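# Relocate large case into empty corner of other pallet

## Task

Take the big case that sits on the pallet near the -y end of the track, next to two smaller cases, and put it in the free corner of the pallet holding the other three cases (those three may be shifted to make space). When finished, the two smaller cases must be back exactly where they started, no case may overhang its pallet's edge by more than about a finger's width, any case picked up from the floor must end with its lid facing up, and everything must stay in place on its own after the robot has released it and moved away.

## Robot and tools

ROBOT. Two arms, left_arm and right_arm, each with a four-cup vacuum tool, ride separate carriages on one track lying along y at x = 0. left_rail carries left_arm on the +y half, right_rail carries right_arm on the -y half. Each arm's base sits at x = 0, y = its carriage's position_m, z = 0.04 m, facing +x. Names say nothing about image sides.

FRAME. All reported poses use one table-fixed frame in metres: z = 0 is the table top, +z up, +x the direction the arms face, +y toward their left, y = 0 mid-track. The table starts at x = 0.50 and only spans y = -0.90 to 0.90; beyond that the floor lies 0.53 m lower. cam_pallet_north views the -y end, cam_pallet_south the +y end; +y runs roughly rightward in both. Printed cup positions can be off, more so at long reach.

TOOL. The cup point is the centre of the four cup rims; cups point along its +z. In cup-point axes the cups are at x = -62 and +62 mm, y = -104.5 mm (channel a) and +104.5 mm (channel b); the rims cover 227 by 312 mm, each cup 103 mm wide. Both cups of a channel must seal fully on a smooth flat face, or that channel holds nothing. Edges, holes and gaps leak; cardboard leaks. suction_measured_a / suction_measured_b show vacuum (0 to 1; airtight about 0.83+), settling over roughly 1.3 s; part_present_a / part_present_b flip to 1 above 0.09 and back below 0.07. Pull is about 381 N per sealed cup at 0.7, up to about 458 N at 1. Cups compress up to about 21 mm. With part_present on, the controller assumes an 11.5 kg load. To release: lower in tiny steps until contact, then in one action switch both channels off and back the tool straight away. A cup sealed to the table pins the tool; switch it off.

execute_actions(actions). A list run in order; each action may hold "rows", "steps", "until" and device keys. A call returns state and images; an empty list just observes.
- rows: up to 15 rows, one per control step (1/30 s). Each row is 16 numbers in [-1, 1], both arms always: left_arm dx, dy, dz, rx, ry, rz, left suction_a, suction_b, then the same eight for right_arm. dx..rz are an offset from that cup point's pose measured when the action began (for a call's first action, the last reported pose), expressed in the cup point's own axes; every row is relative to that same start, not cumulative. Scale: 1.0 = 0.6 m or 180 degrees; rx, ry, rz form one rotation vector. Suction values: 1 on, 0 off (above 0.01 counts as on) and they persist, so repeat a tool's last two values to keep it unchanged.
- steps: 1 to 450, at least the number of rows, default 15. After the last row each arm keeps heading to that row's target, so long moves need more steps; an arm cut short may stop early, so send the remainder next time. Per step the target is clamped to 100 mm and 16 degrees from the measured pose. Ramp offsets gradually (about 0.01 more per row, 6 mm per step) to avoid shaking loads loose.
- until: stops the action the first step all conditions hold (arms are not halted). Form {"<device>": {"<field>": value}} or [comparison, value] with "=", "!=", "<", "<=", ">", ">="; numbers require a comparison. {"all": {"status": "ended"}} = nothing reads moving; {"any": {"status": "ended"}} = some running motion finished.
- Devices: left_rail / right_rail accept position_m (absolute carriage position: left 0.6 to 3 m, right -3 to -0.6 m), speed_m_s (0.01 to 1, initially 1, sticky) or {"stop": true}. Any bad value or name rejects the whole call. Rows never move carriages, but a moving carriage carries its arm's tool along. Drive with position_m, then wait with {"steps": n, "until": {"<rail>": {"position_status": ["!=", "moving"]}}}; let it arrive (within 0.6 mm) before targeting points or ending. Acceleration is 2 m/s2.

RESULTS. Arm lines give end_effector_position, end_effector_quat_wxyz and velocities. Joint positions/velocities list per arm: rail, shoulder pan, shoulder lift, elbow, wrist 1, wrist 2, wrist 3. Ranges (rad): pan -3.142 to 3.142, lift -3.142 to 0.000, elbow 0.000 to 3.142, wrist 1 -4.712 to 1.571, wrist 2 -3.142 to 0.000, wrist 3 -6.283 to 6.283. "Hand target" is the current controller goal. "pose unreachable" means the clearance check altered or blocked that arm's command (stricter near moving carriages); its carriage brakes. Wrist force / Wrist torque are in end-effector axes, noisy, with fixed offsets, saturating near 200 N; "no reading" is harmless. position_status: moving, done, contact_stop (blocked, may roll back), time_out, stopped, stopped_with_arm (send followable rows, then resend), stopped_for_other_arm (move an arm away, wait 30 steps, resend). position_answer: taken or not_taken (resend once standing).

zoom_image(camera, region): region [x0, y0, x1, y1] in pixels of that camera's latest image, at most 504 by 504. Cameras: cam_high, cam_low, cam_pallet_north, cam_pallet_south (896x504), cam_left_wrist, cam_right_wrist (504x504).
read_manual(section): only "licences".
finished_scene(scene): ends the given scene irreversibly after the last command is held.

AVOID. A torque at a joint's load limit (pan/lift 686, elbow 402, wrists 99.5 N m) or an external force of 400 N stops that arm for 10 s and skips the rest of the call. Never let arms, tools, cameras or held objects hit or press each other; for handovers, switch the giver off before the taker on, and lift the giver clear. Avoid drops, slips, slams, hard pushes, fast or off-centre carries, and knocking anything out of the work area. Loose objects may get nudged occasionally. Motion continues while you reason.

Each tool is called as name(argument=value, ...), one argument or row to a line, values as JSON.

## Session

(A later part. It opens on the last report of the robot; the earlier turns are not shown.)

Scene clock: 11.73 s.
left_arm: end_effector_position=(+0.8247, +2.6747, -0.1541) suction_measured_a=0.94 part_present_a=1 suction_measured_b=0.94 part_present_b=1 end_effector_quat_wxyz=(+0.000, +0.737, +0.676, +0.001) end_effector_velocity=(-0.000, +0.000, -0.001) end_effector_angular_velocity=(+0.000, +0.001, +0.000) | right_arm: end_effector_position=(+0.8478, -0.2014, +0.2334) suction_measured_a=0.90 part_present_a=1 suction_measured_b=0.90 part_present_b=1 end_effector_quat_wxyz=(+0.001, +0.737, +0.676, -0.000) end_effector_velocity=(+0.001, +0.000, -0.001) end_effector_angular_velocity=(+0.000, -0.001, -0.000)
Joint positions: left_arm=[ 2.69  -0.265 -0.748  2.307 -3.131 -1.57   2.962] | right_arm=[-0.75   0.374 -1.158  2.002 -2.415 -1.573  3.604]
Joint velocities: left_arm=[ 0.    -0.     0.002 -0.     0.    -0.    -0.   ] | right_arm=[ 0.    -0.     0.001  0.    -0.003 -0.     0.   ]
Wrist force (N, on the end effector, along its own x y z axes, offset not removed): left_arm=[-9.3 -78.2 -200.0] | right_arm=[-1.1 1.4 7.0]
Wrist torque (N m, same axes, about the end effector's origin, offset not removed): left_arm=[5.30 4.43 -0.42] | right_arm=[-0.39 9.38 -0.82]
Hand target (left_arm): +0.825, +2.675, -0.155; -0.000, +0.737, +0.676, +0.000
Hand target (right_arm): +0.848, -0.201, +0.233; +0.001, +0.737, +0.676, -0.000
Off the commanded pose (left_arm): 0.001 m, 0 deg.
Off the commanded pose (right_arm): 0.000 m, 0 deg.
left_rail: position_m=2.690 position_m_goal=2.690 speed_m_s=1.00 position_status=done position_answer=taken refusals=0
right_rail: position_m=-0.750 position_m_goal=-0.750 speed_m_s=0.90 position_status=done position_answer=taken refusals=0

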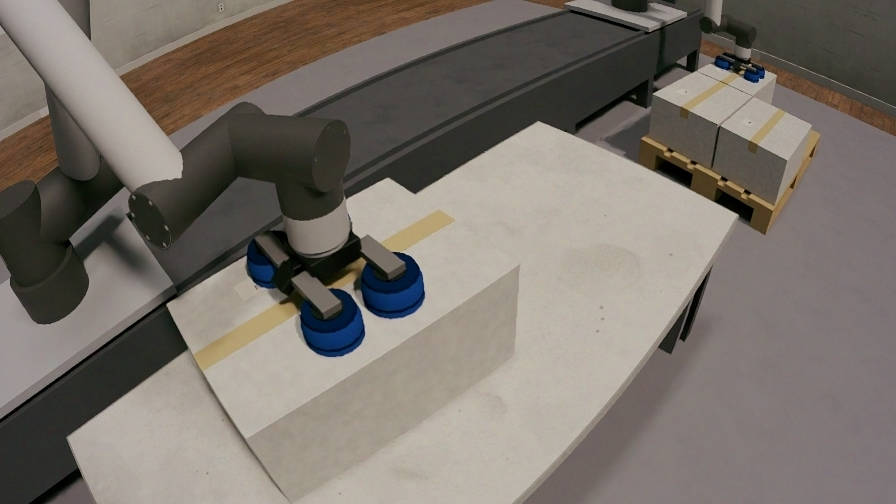

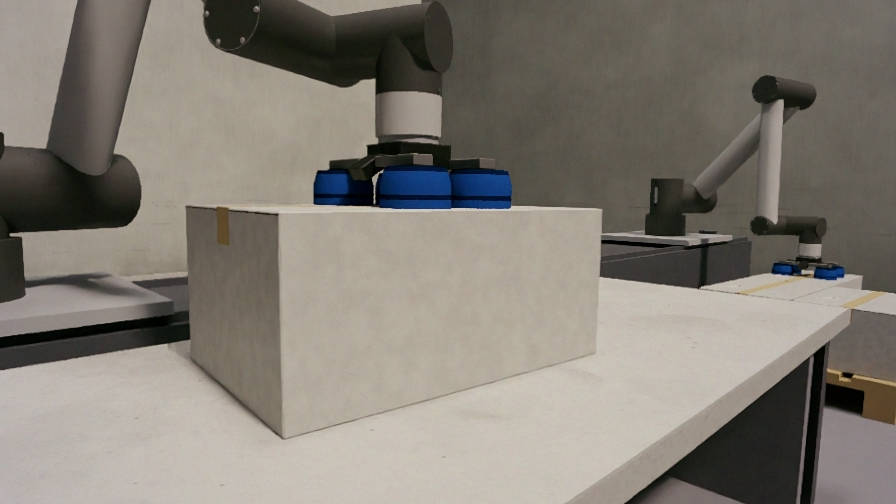

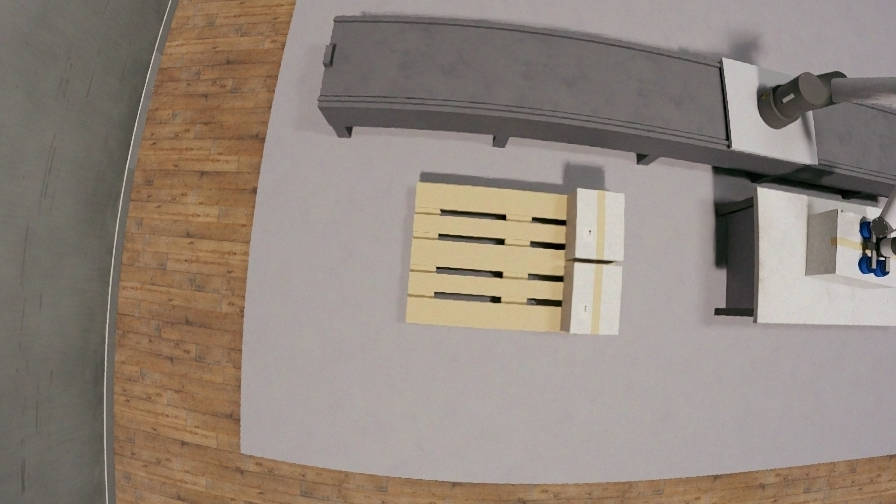

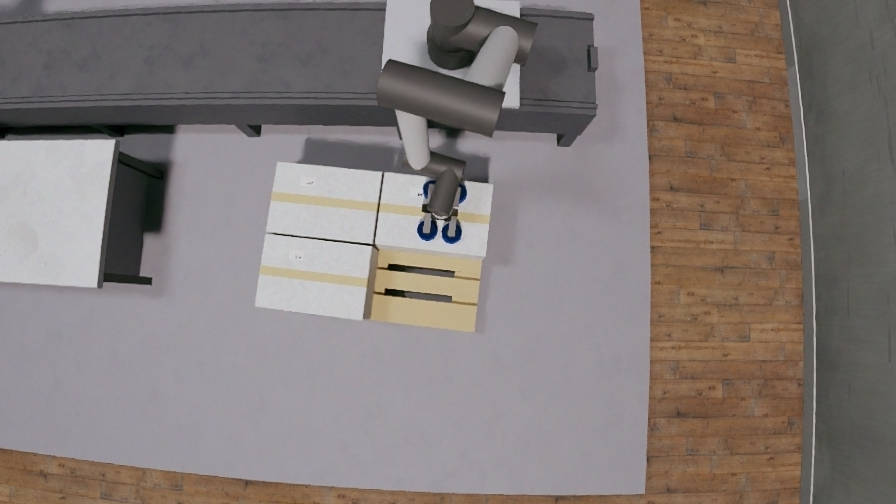

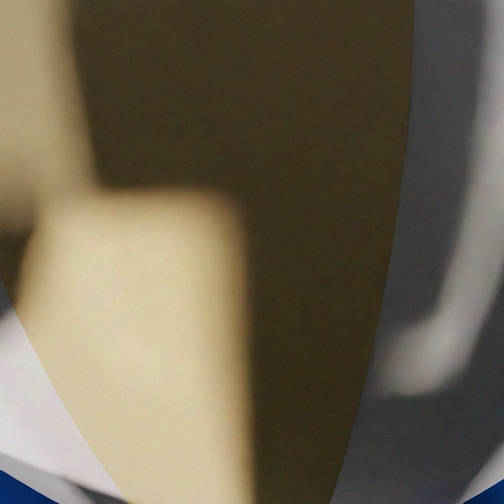

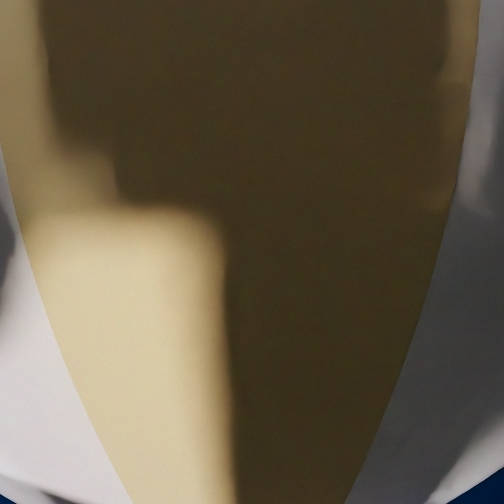

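execute_actions(
  actions=[
    {"rows":[[0,0,-0.004,0,0,0,0,0,0,0,-0.003,0,0,0,0,0],[0,0,-0.007,0,0,0,0,0,0,0,-0.006,0,0,0,0,0],[0,0,-0.01,0,0,0,0,0,0,0,-0.009,0,0,0,0,0],[0,0,-0.013,0,0,0,0,0,0,0,-0.012,0,0,0,0,0],[0,0,-0.016,0,0,0,0,0,0,0,-0.016,0,0,0,0,0],[0,0,-0.02,0,0,0,0,0,0,0,-0.02,0,0,0,0,0],[0,0,-0.025,0,0,0,0,0,0,0,-0.025,0,0,0,0,0],[0,0,-0.03,0,0,0,0,0,0,0,-0.03,0,0,0,0,0],[0,0,-0.04,0,0,0,0,0,0,0,-0.04,0,0,0,0,0],[0,0,-0.06,0,0,0,0,0,0,0,-0.06,0,0,0,0,0],[0,0,-0.92,0,0,0,0,0,0,0,-0.25,0,0,0,0,0]],"steps":26},
    {"right_rail":{"position_m":-2.0,"speed_m_s":1},"left_rail":{"position_m":0.6},"steps":28},
    {"rows":[[-0.667,0.076,0,0,0,0,0,0,0,0,0,0,0,0,0,0]],"steps":55},
    {"rows":[[-0.667,0.076,0,0,0,0,0,0,0,0,0,0,0,0,0,0]],"steps":38},
  ],
)

Scene clock: 21.83 s.
left_arm: end_effector_position=(+0.8251, +2.6729, -0.1532) suction_measured_a=0.94 part_present_a=1 suction_measured_b=0.94 part_present_b=1 end_effector_quat_wxyz=(+0.001, +0.737, +0.676, +0.001) end_effector_velocity=(-0.000, +0.000, -0.000) end_effector_angular_velocity=(+0.000, +0.000, +0.000) | right_arm: end_effector_position=(+0.8478, -1.4514, +0.3835) suction_measured_a=0.00 part_present_a=0 suction_measured_b=0.00 part_present_b=0 end_effector_quat_wxyz=(+0.001, +0.737, +0.675, +0.000) end_effector_velocity=(+0.000, -0.000, +0.000) end_effector_angular_velocity=(+0.000, -0.000, +0.000)
Joint positions: left_arm=[ 2.688 -0.265 -0.749  2.307 -3.132 -1.57   2.962] | right_arm=[-2.     0.374 -1.285  1.919 -2.206 -1.573  3.604]
Joint velocities: left_arm=[ 0.  0.  0. -0. -0. -0. -0.] | right_arm=[ 0. -0. -0. -0.  0.  0. -0.]
Wrist force (N, on the end effector, along its own x y z axes, offset not removed): left_arm=[3.6 6.6 -58.0] | right_arm=[0.0 2.0 -6.9]
Wrist torque (N m, same axes, about the end effector's origin, offset not removed): left_arm=[10.30 1.46 0.03] | right_arm=[0.33 0.40 -0.46]
Hand target (left_arm): +0.825, +2.673, -0.153; +0.001, +0.737, +0.676, +0.001
Hand target (right_arm): +0.848, -1.451, +0.383; +0.001, +0.737, +0.675, +0.000
Off the commanded pose (left_arm): 0.403 m, 0 deg.
Off the commanded pose (right_arm): 0.000 m, 0 deg.
FORCE FAULT: contact force on the left arm reached its limit, and that arm stopped for 10 seconds. The contact can be on any part of that arm, not only on its tool. That arm ran no command of this call. That arm holds still and accepts commands again. Move the arm away from the contact; if what it grips holds it there, let go first. Pushing or pulling that hard again can fault the arm again.
left_rail: position_m=2.688 position_m_goal=2.688 speed_m_s=1.00 position_status=stopped_with_arm position_answer=taken refusals=0
right_rail: position_m=-2.000 position_m_goal=-2.000 speed_m_s=1.00 position_status=done position_answer=taken refusals=0

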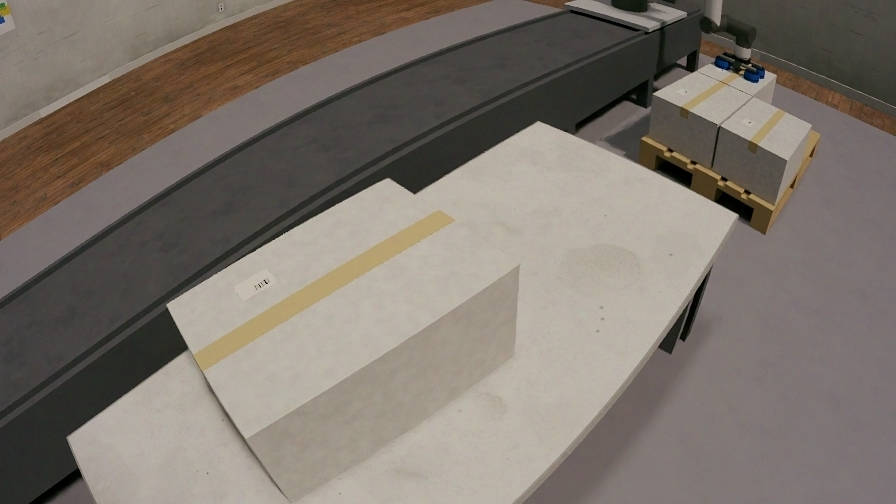

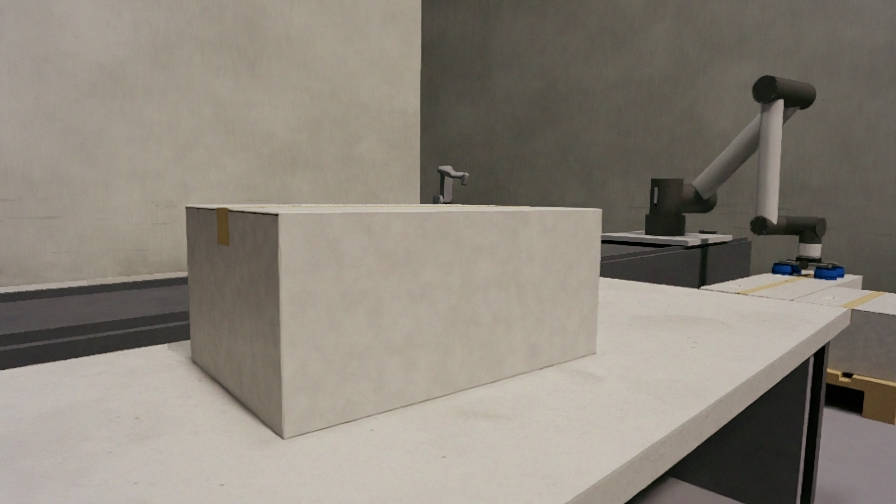

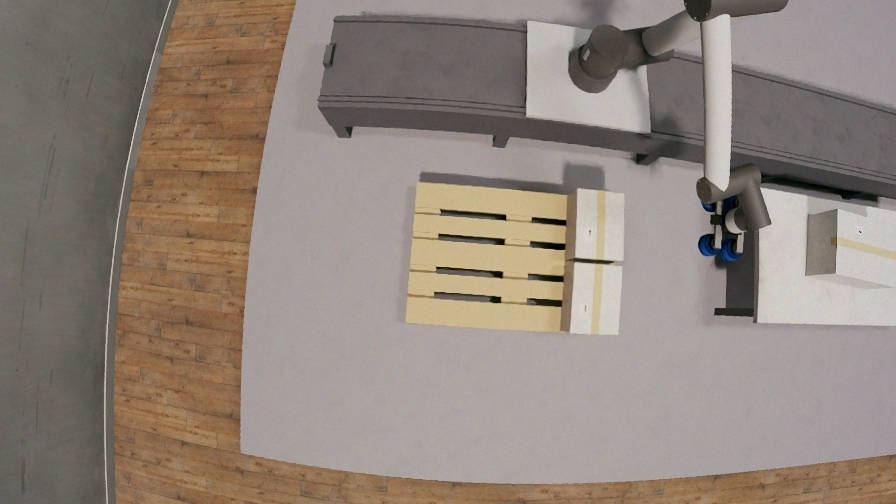

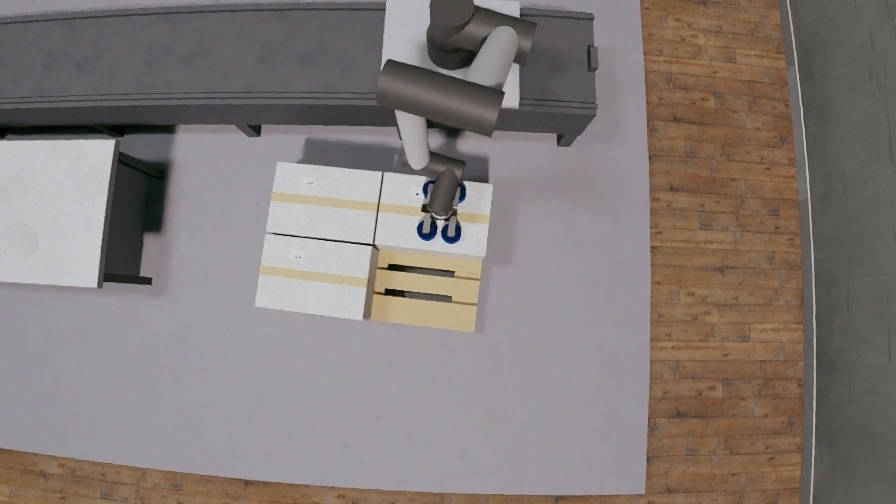

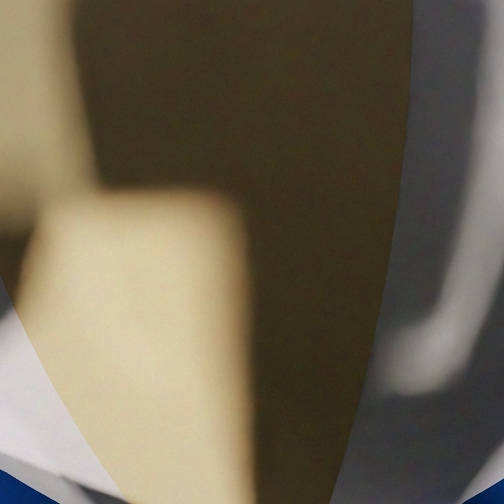

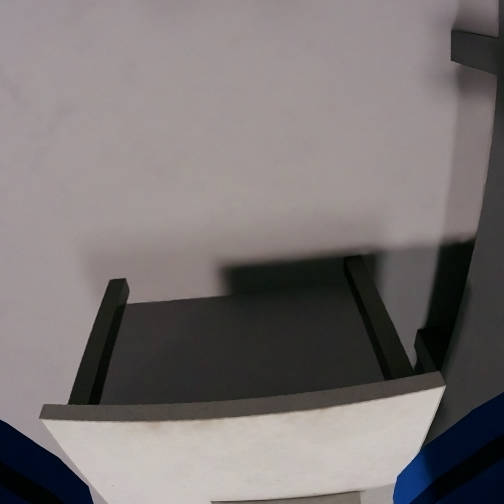

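Pressed too hard; contact is about -0.152.

execute_actions(
  actions=[
    {"rows":[[0,0,-0.004,0,0,0,0,0,0,0,0,0,0,0,0,0],[0,0,-0.008,0,0,0,0,0,0,0,0,0,0,0,0,0],[0,0,-0.012,0,0,0,0,0,0,0,0,0,0,0,0,0],[0,0,-0.016,0,0,0,0,0,0,0,0,0,0,0,0,0],[0,0,-0.02,0,0,0,0,0,0,0,0,0,0,0,0,0],[0,0,-0.025,0,0,0,0,0,0,0,0,0,0,0,0,0],[0,0,-0.03,0,0,0,0,0,0,0,0,0,0,0,0,0],[0,0,-0.04,0,0,0,0,0,0,0,0,0,0,0,0,0],[0,0,-0.06,0,0,0,0,0,0,0,0,0,0,0,0,0],[0,0,-0.92,0,0,0,0,0,0,0,0,0,0,0,0,0]],"steps":22},
    {"left_rail":{"position_m":0.6},"steps":28},
    {"rows":[[-0.95,0.108,0,0,0,0,0,0,0,0,0,0,0,0,0,0]],"steps":55},
    {"rows":[[-0.384,0.044,0.1,0,0,0,0,0,0,0,0,0,0,0,0,0]],"steps":28},
  ],
)

Scene clock: 26.47 s.
left_arm: end_effector_position=(+0.8449, -0.2196, +0.3393) suction_measured_a=0.00 part_present_a=0 suction_measured_b=0.00 part_present_b=0 end_effector_quat_wxyz=(+0.001, +0.737, +0.676, +0.001) end_effector_velocity=(+0.000, -0.001, -0.000) end_effector_angular_velocity=(+0.000, -0.000, +0.000) | right_arm: end_effector_position=(+0.8478, -1.4514, +0.3835) suction_measured_a=0.00 part_present_a=0 suction_measured_b=0.00 part_present_b=0 end_effector_quat_wxyz=(+0.001, +0.737, +0.675, +0.000) end_effector_velocity=(-0.000, -0.000, +0.000) end_effector_angular_velocity=(+0.000, -0.000, -0.000)
Joint positions: left_arm=[ 0.6   -0.942 -1.089  1.691 -2.175 -1.568  2.285] | right_arm=[-2.     0.374 -1.285  1.919 -2.206 -1.573  3.604]
Joint velocities: left_arm=[ 0.    -0.     0.001 -0.002  0.001  0.    -0.   ] | right_arm=[ 0. -0. -0.  0. -0.  0.  0.]
Wrist force (N, on the end effector, along its own x y z axes, offset not removed): left_arm=[-4.3 4.8 -2.0] | right_arm=[2.2 2.6 -5.6]
Wrist torque (N m, same axes, about the end effector's origin, offset not removed): left_arm=[0.43 0.76 -0.67] | right_arm=[0.25 0.25 -0.39]
Hand target (left_arm): +0.845, -0.220, +0.339; +0.001, +0.737, +0.676, +0.001
Hand target (right_arm): +0.848, -1.451, +0.383; +0.001, +0.737, +0.675, +0.000
Off the commanded pose (left_arm): 0.000 m, 0 deg.
Off the commanded pose (right_arm): 0.000 m, 0 deg.
left_rail: position_m=0.600 position_m_goal=0.600 speed_m_s=1.00 position_status=done position_answer=taken refusals=0
right_rail: position_m=-2.000 position_m_goal=-2.000 speed_m_s=1.00 position_status=done position_answer=taken refusals=0

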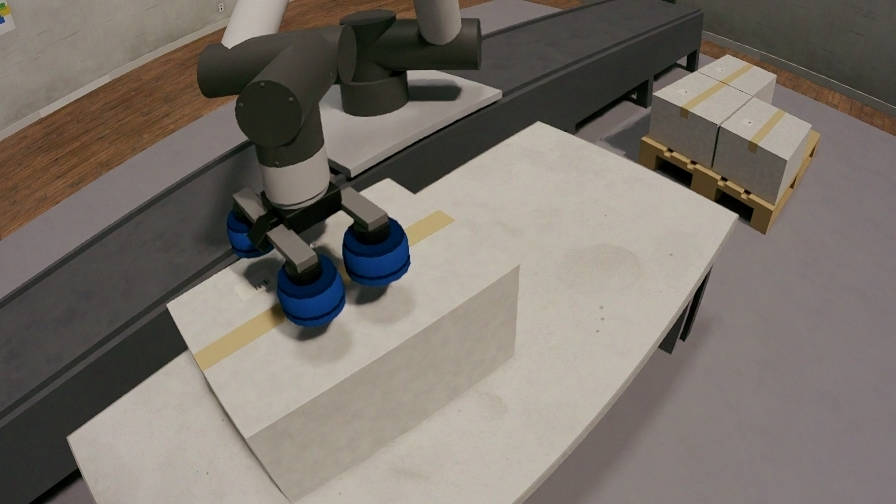

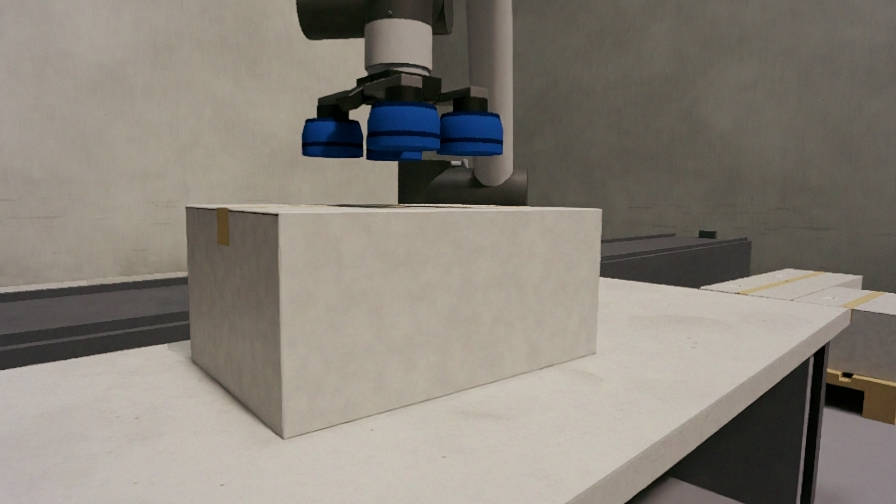

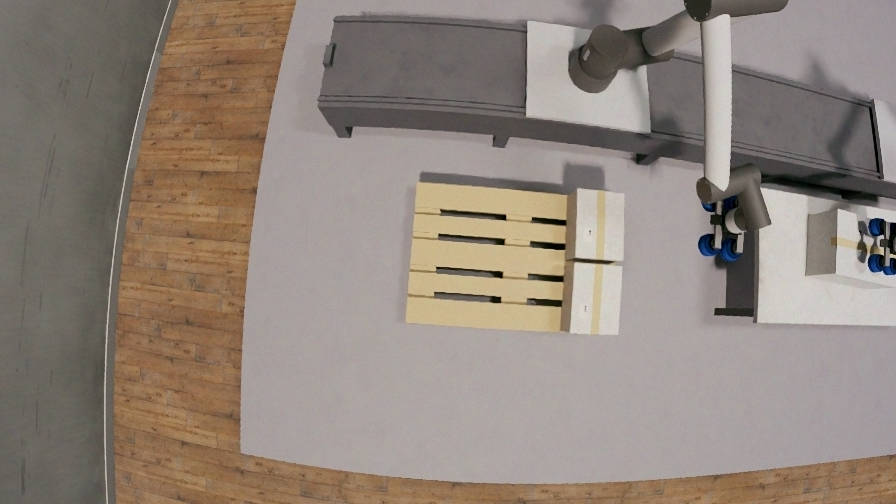

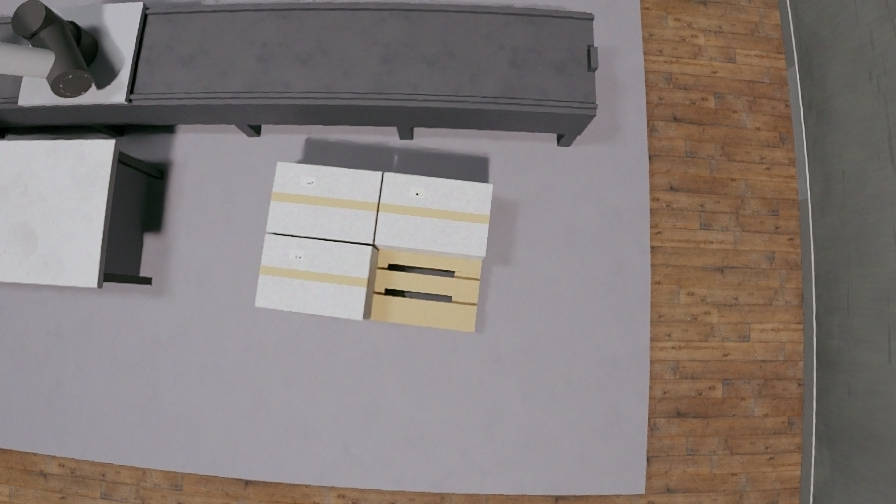

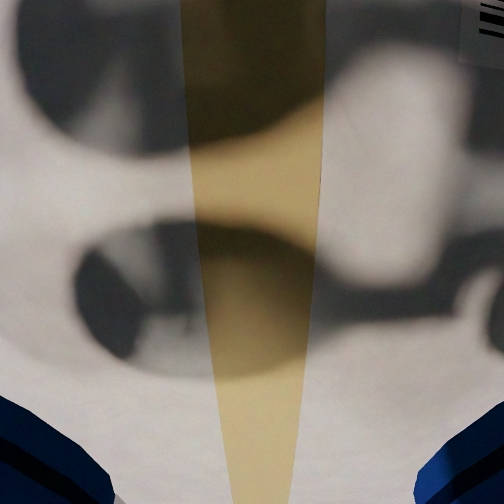

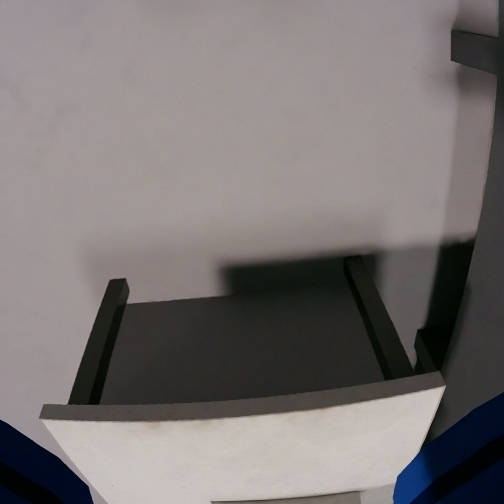

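execute_actions(
  actions=[
    {"rows":[[0,0,0.03,0,0,0,1,1,0,0,0,0,0,0,0,0],[0,0,0.05,0,0,0,1,1,0,0,0,0,0,0,0,0],[0,0,0.07,0,0,0,1,1,0,0,0,0,0,0,0,0],[0,0,0.09,0,0,0,1,1,0,0,0,0,0,0,0,0],[0,0,0.105,0,0,0,1,1,0,0,0,0,0,0,0,0],[0,0,0.12,0,0,0,1,1,0,0,0,0,0,0,0,0],[0,0,0.13,0,0,0,1,1,0,0,0,0,0,0,0,0],[0,0,0.14,0,0,0,1,1,0,0,0,0,0,0,0,0],[0,0,0.155,0,0,0,1,1,0,0,0,0,0,0,0,0]],"steps":45},
    {"rows":[[0,0,-0.01,0,0,0,1,1,0,0,0,0,0,0,0,0],[0,0,-0.02,0,0,0,1,1,0,0,0,0,0,0,0,0],[0,0,-0.035,0,0,0,1,1,0,0,0,0,0,0,0,0],[0,0,-0.05,0,0,0,1,1,0,0,0,0,0,0,0,0],[0,0,-0.065,0,0,0,1,1,0,0,0,0,0,0,0,0],[0,0,-0.08,0,0,0,1,1,0,0,0,0,0,0,0,0],[0,0,-0.095,0,0,0,1,1,0,0,0,0,0,0,0,0],[0,0,-0.11,0,0,0,1,1,0,0,0,0,0,0,0,0]],"steps":18},
    {"left_rail":{"position_m":2.95,"speed_m_s":1},"rows":[[0.015,0.01,0,0,0,0,1,1,0,0,0,0,0,0,0,0],[0.03,0.02,0,0,0,0,1,1,0,0,0,0,0,0,0,0],[0.05,0.035,0,0,0,0,1,1,0,0,0,0,0,0,0,0],[0.075,0.05,0,0,0,0,1,1,0,0,0,0,0,0,0,0],[0.1,0.065,0,0,0,0,1,1,0,0,0,0,0,0,0,0],[0.13,0.08,0,0,0,0,1,1,0,0,0,0,0,0,0,0],[0.16,0.1,0,0,0,0,1,1,0,0,0,0,0,0,0,0],[0.19,0.12,0,0,0,0,1,1,0,0,0,0,0,0,0,0],[0.22,0.14,0,0,0,0,1,1,0,0,0,0,0,0,0,0],[0.926,0.583,0,0,0,0,1,1,0,0,0,0,0,0,0,0]],"steps":110,"until":{"left_rail":{"position_status":["!=","moving"]}}},
    {"rows":[[0,0,0.02,0,0,0,1,1,0,0,0,0,0,0,0,0],[0,0,0.04,0,0,0,1,1,0,0,0,0,0,0,0,0],[0,0,0.065,0,0,0,1,1,0,0,0,0,0,0,0,0],[0,0,0.09,0,0,0,1,1,0,0,0,0,0,0,0,0],[0,0,0.115,0,0,0,1,1,0,0,0,0,0,0,0,0],[0,0,0.14,0,0,0,1,1,0,0,0,0,0,0,0,0],[0,0,0.165,0,0,0,1,1,0,0,0,0,0,0,0,0],[0,0,0.19,0,0,0,1,1,0,0,0,0,0,0,0,0],[0,0,0.21,0,0,0,1,1,0,0,0,0,0,0,0,0],[0,0,0.23,0,0,0,1,1,0,0,0,0,0,0,0,0],[0,0,0.25,0,0,0,1,1,0,0,0,0,0,0,0,0]],"steps":22},
  ],
)

zoom_image(
  camera="cam_pallet_south",
  region=[280,150,560,350],
)

Scene clock: 32.83 s.
left_arm: end_effector_position=(+1.2418, +2.6532, +0.1631) suction_measured_a=0.94 part_present_a=1 suction_measured_b=0.94 part_present_b=1 end_effector_quat_wxyz=(+0.001, +0.737, +0.676, +0.001) end_effector_velocity=(+0.002, -0.001, -0.008) end_effector_angular_velocity=(-0.001, -0.002, +0.000) | right_arm: end_effector_position=(+0.8478, -1.4514, +0.3835) suction_measured_a=0.00 part_present_a=0 suction_measured_b=0.00 part_present_b=0 end_effector_quat_wxyz=(+0.001, +0.737, +0.675, +0.000) end_effector_velocity=(-0.000, +0.000, +0.000) end_effector_angular_velocity=(-0.000, -0.000, -0.000)
Joint positions: left_arm=[ 2.95  -0.393 -0.87   1.596 -2.3   -1.57   2.834] | right_arm=[-2.     0.374 -1.285  1.919 -2.206 -1.573  3.604]
Joint velocities: left_arm=[ 0.    -0.     0.008 -0.001 -0.009 -0.    -0.   ] | right_arm=[ 0.  0. -0.  0. -0. -0.  0.]
Wrist force (N, on the end effector, along its own x y z axes, offset not removed): left_arm=[-3.6 5.4 19.8] | right_arm=[3.7 4.0 -5.1]
Wrist torque (N m, same axes, about the end effector's origin, offset not removed): left_arm=[0.68 5.70 -0.70] | right_arm=[0.61 -0.08 -0.44]
Hand target (left_arm): +1.242, +2.653, +0.162; +0.001, +0.737, +0.676, +0.001
Hand target (right_arm): +0.848, -1.451, +0.383; +0.001, +0.737, +0.675, +0.000
Off the commanded pose (left_arm): 0.001 m, 0 deg.
Off the commanded pose (right_arm): 0.000 m, 0 deg.
left_rail: position_m=2.950 position_m_goal=2.950 speed_m_s=1.00 position_status=done position_answer=taken refusals=0
right_rail: position_m=-2.000 position_m_goal=-2.000 speed_m_s=1.00 position_status=done position_answer=taken refusals=0

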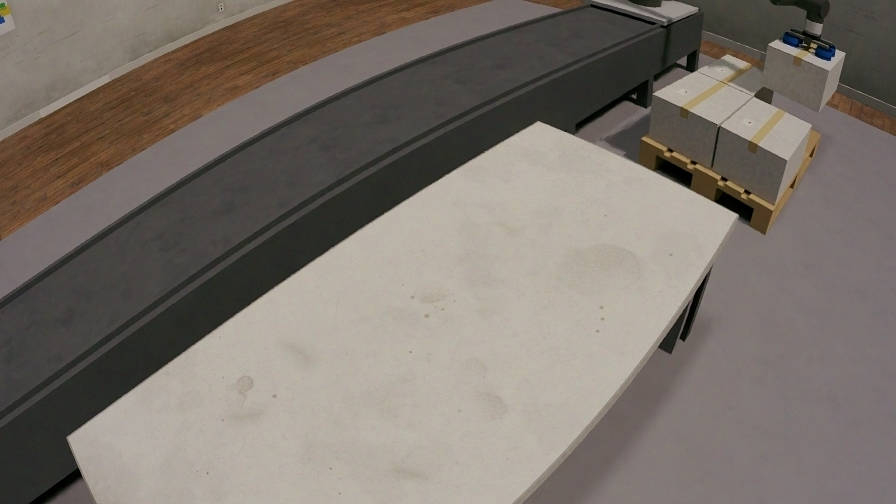

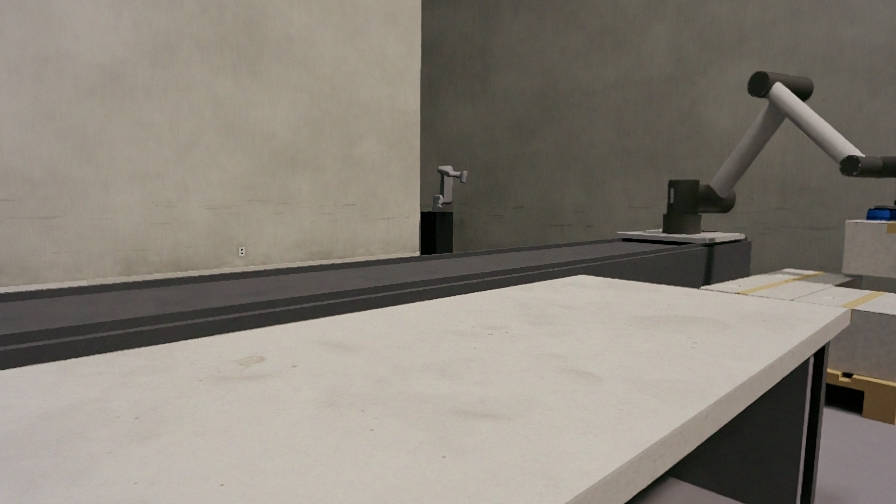

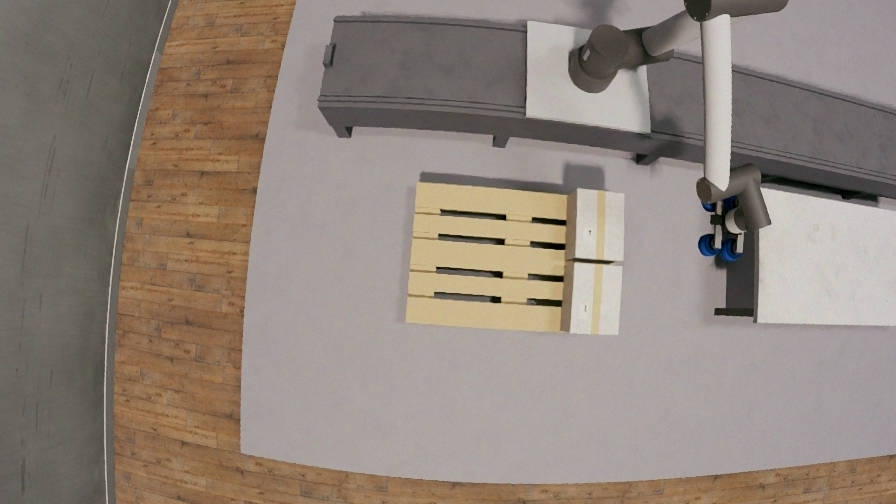

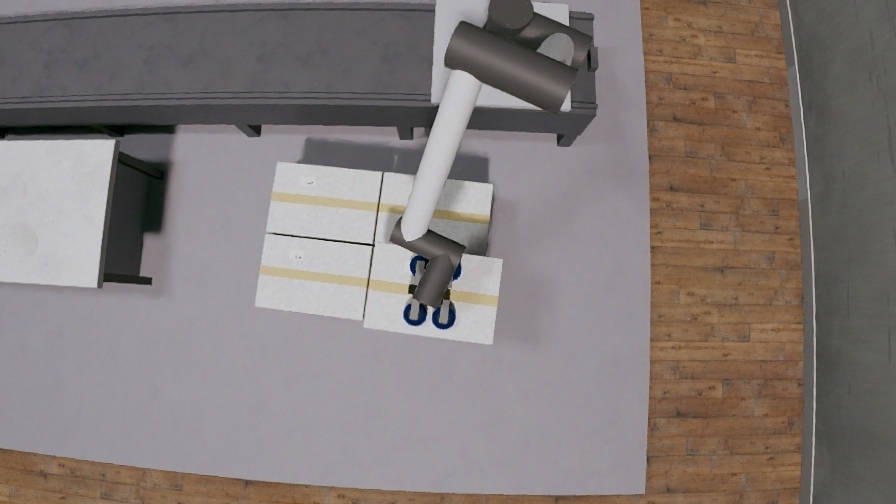

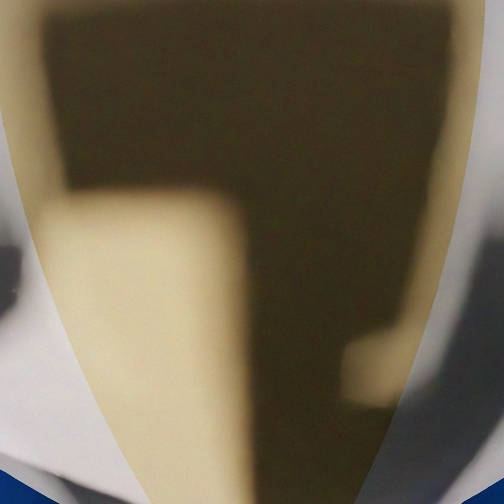

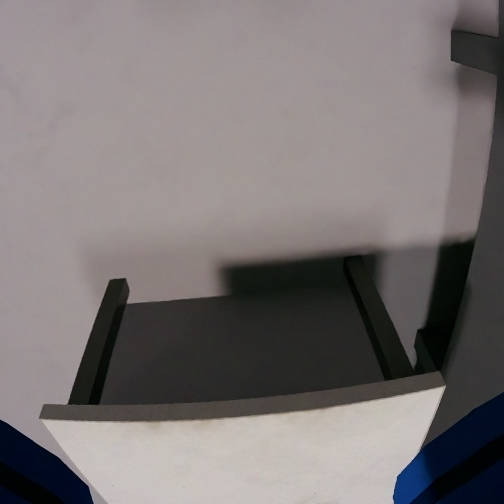

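Region (280, 150, 560, 350) of cam_pallet_south's 896x504 image, scaled by 1.800, with more detail than that image has; it fills the top 360 rows of this view, and the rest is white.

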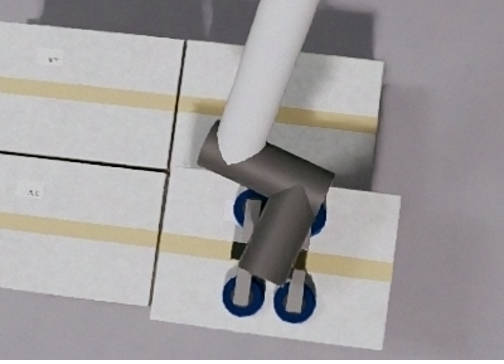

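Looks clear. Lower to -0.135.

execute_actions(
  actions=[
    {"rows":[[0,0,0.01,0,0,0,1,1,0,0,0,0,0,0,0,0],[0,0,0.025,0,0,0,1,1,0,0,0,0,0,0,0,0],[0,0,0.045,0,0,0,1,1,0,0,0,0,0,0,0,0],[0,0,0.065,0,0,0,1,1,0,0,0,0,0,0,0,0],[0,0,0.085,0,0,0,1,1,0,0,0,0,0,0,0,0],[0,0,0.105,0,0,0,1,1,0,0,0,0,0,0,0,0],[0,0,0.13,0,0,0,1,1,0,0,0,0,0,0,0,0],[0,0,0.155,0,0,0,1,1,0,0,0,0,0,0,0,0],[0,0,0.18,0,0,0,1,1,0,0,0,0,0,0,0,0],[0,0,0.205,0,0,0,1,1,0,0,0,0,0,0,0,0],[0,0,0.23,0,0,0,1,1,0,0,0,0,0,0,0,0],[0,0,0.255,0,0,0,1,1,0,0,0,0,0,0,0,0],[0,0,0.28,0,0,0,1,1,0,0,0,0,0,0,0,0],[0,0,0.305,0,0,0,1,1,0,0,0,0,0,0,0,0],[0,0,0.495,0,0,0,1,1,0,0,0,0,0,0,0,0]],"steps":38},
  ],
)

zoom_image(
  camera="cam_pallet_south",
  region=[330,210,510,350],
)

Scene clock: 34.93 s.
left_arm: end_effector_position=(+1.2428, +2.6527, -0.1337) suction_measured_a=0.94 part_present_a=1 suction_measured_b=0.94 part_present_b=1 end_effector_quat_wxyz=(+0.001, +0.737, +0.676, +0.001) end_effector_velocity=(+0.000, +0.001, -0.001) end_effector_angular_velocity=(+0.000, +0.001, +0.000) | right_arm: end_effector_position=(+0.8478, -1.4514, +0.3835) suction_measured_a=0.00 part_present_a=0 suction_measured_b=0.00 part_present_b=0 end_effector_quat_wxyz=(+0.001, +0.737, +0.675, +0.000) end_effector_velocity=(+0.000, -0.000, -0.000) end_effector_angular_velocity=(-0.000, +0.000, +0.000)
Joint positions: left_arm=[ 2.95  -0.393 -0.606  1.607 -2.574 -1.57   2.834] | right_arm=[-2.     0.374 -1.285  1.919 -2.206 -1.573  3.604]
Joint velocities: left_arm=[ 0.     0.     0.001 -0.    -0.     0.     0.   ] | right_arm=[ 0. -0.  0. -0.  0.  0. -0.]
Wrist force (N, on the end effector, along its own x y z axes, offset not removed): left_arm=[-7.0 4.6 14.5] | right_arm=[1.3 4.8 -4.6]
Wrist torque (N m, same axes, about the end effector's origin, offset not removed): left_arm=[0.66 5.85 -0.57] | right_arm=[0.75 0.27 -0.47]
Hand target (left_arm): +1.243, +2.653, -0.134; +0.001, +0.737, +0.676, +0.001
Hand target (right_arm): +0.848, -1.451, +0.383; +0.001, +0.737, +0.675, +0.000
Off the commanded pose (left_arm): 0.001 m, 0 deg.
Off the commanded pose (right_arm): 0.000 m, 0 deg.
left_rail: position_m=2.950 position_m_goal=2.950 speed_m_s=1.00 position_status=done position_answer=taken refusals=0
right_rail: position_m=-2.000 position_m_goal=-2.000 speed_m_s=1.00 position_status=done position_answer=taken refusals=0

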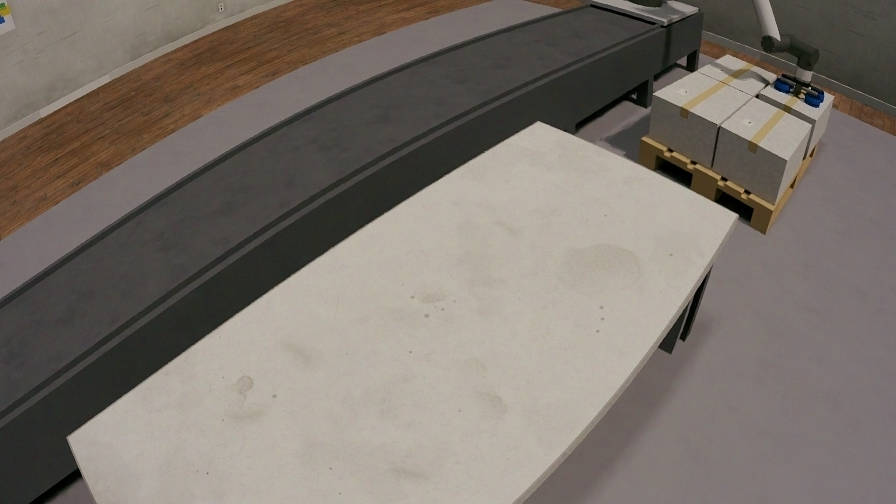

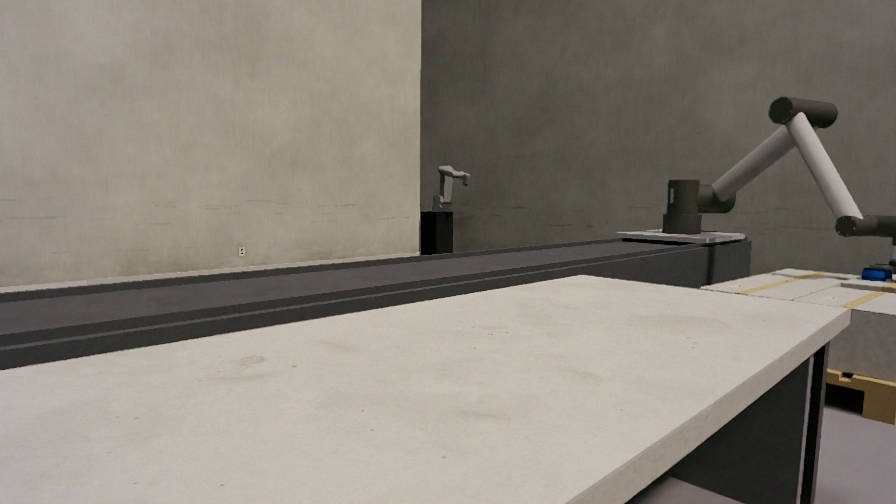

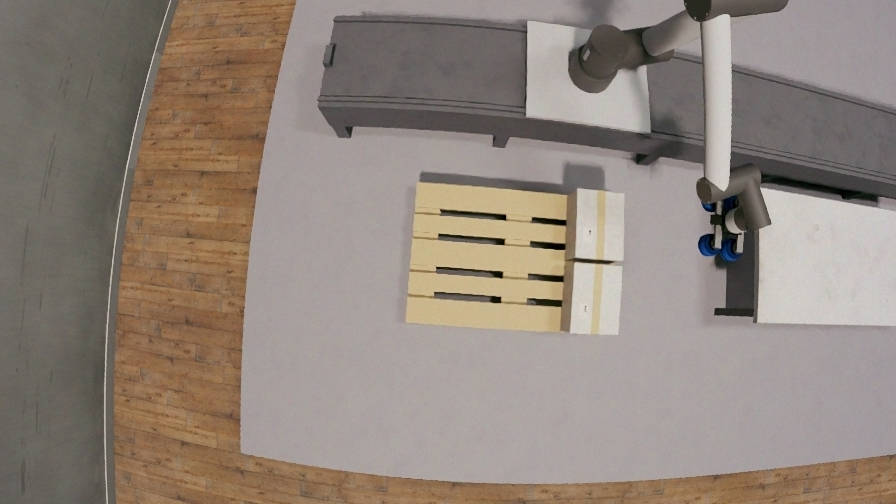

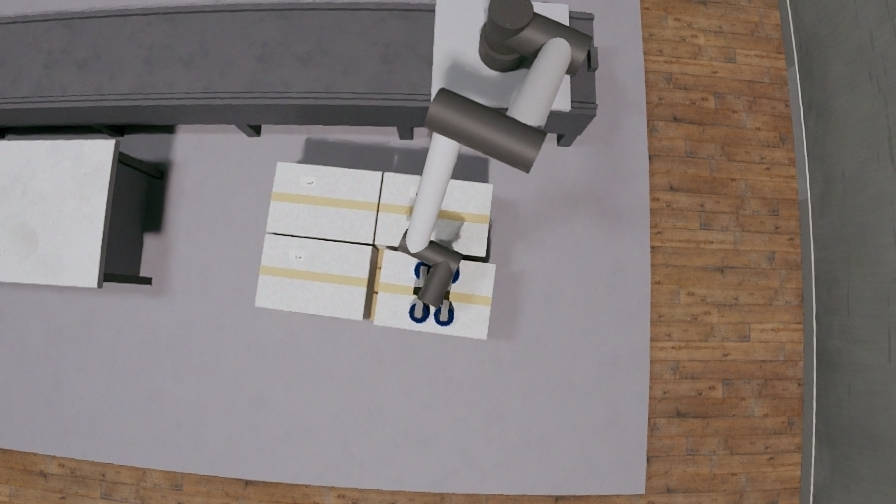

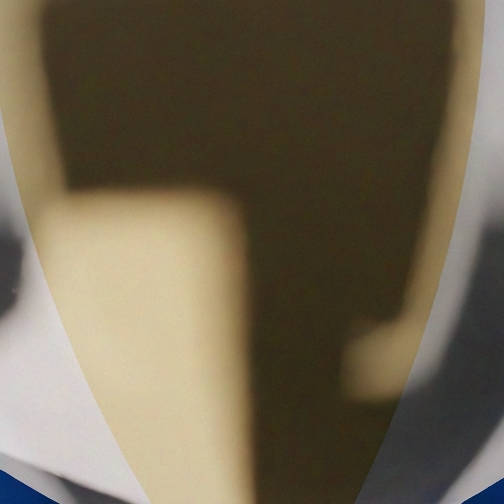

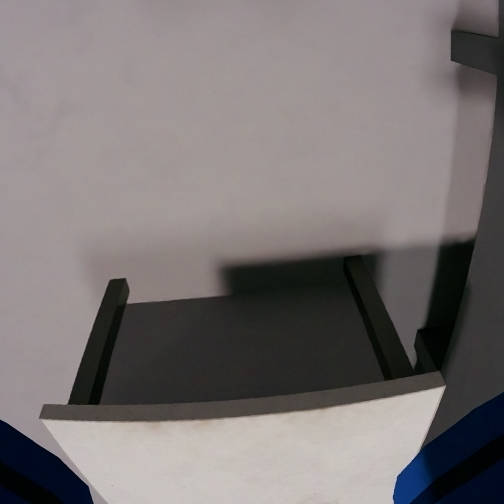

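Region (330, 210, 510, 350) of cam_pallet_south's 896x504 image, scaled by 2.800, with more detail than that image has.

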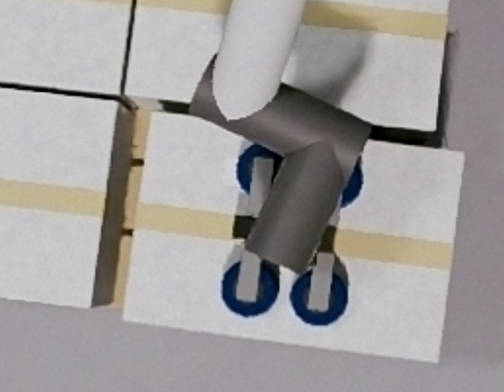

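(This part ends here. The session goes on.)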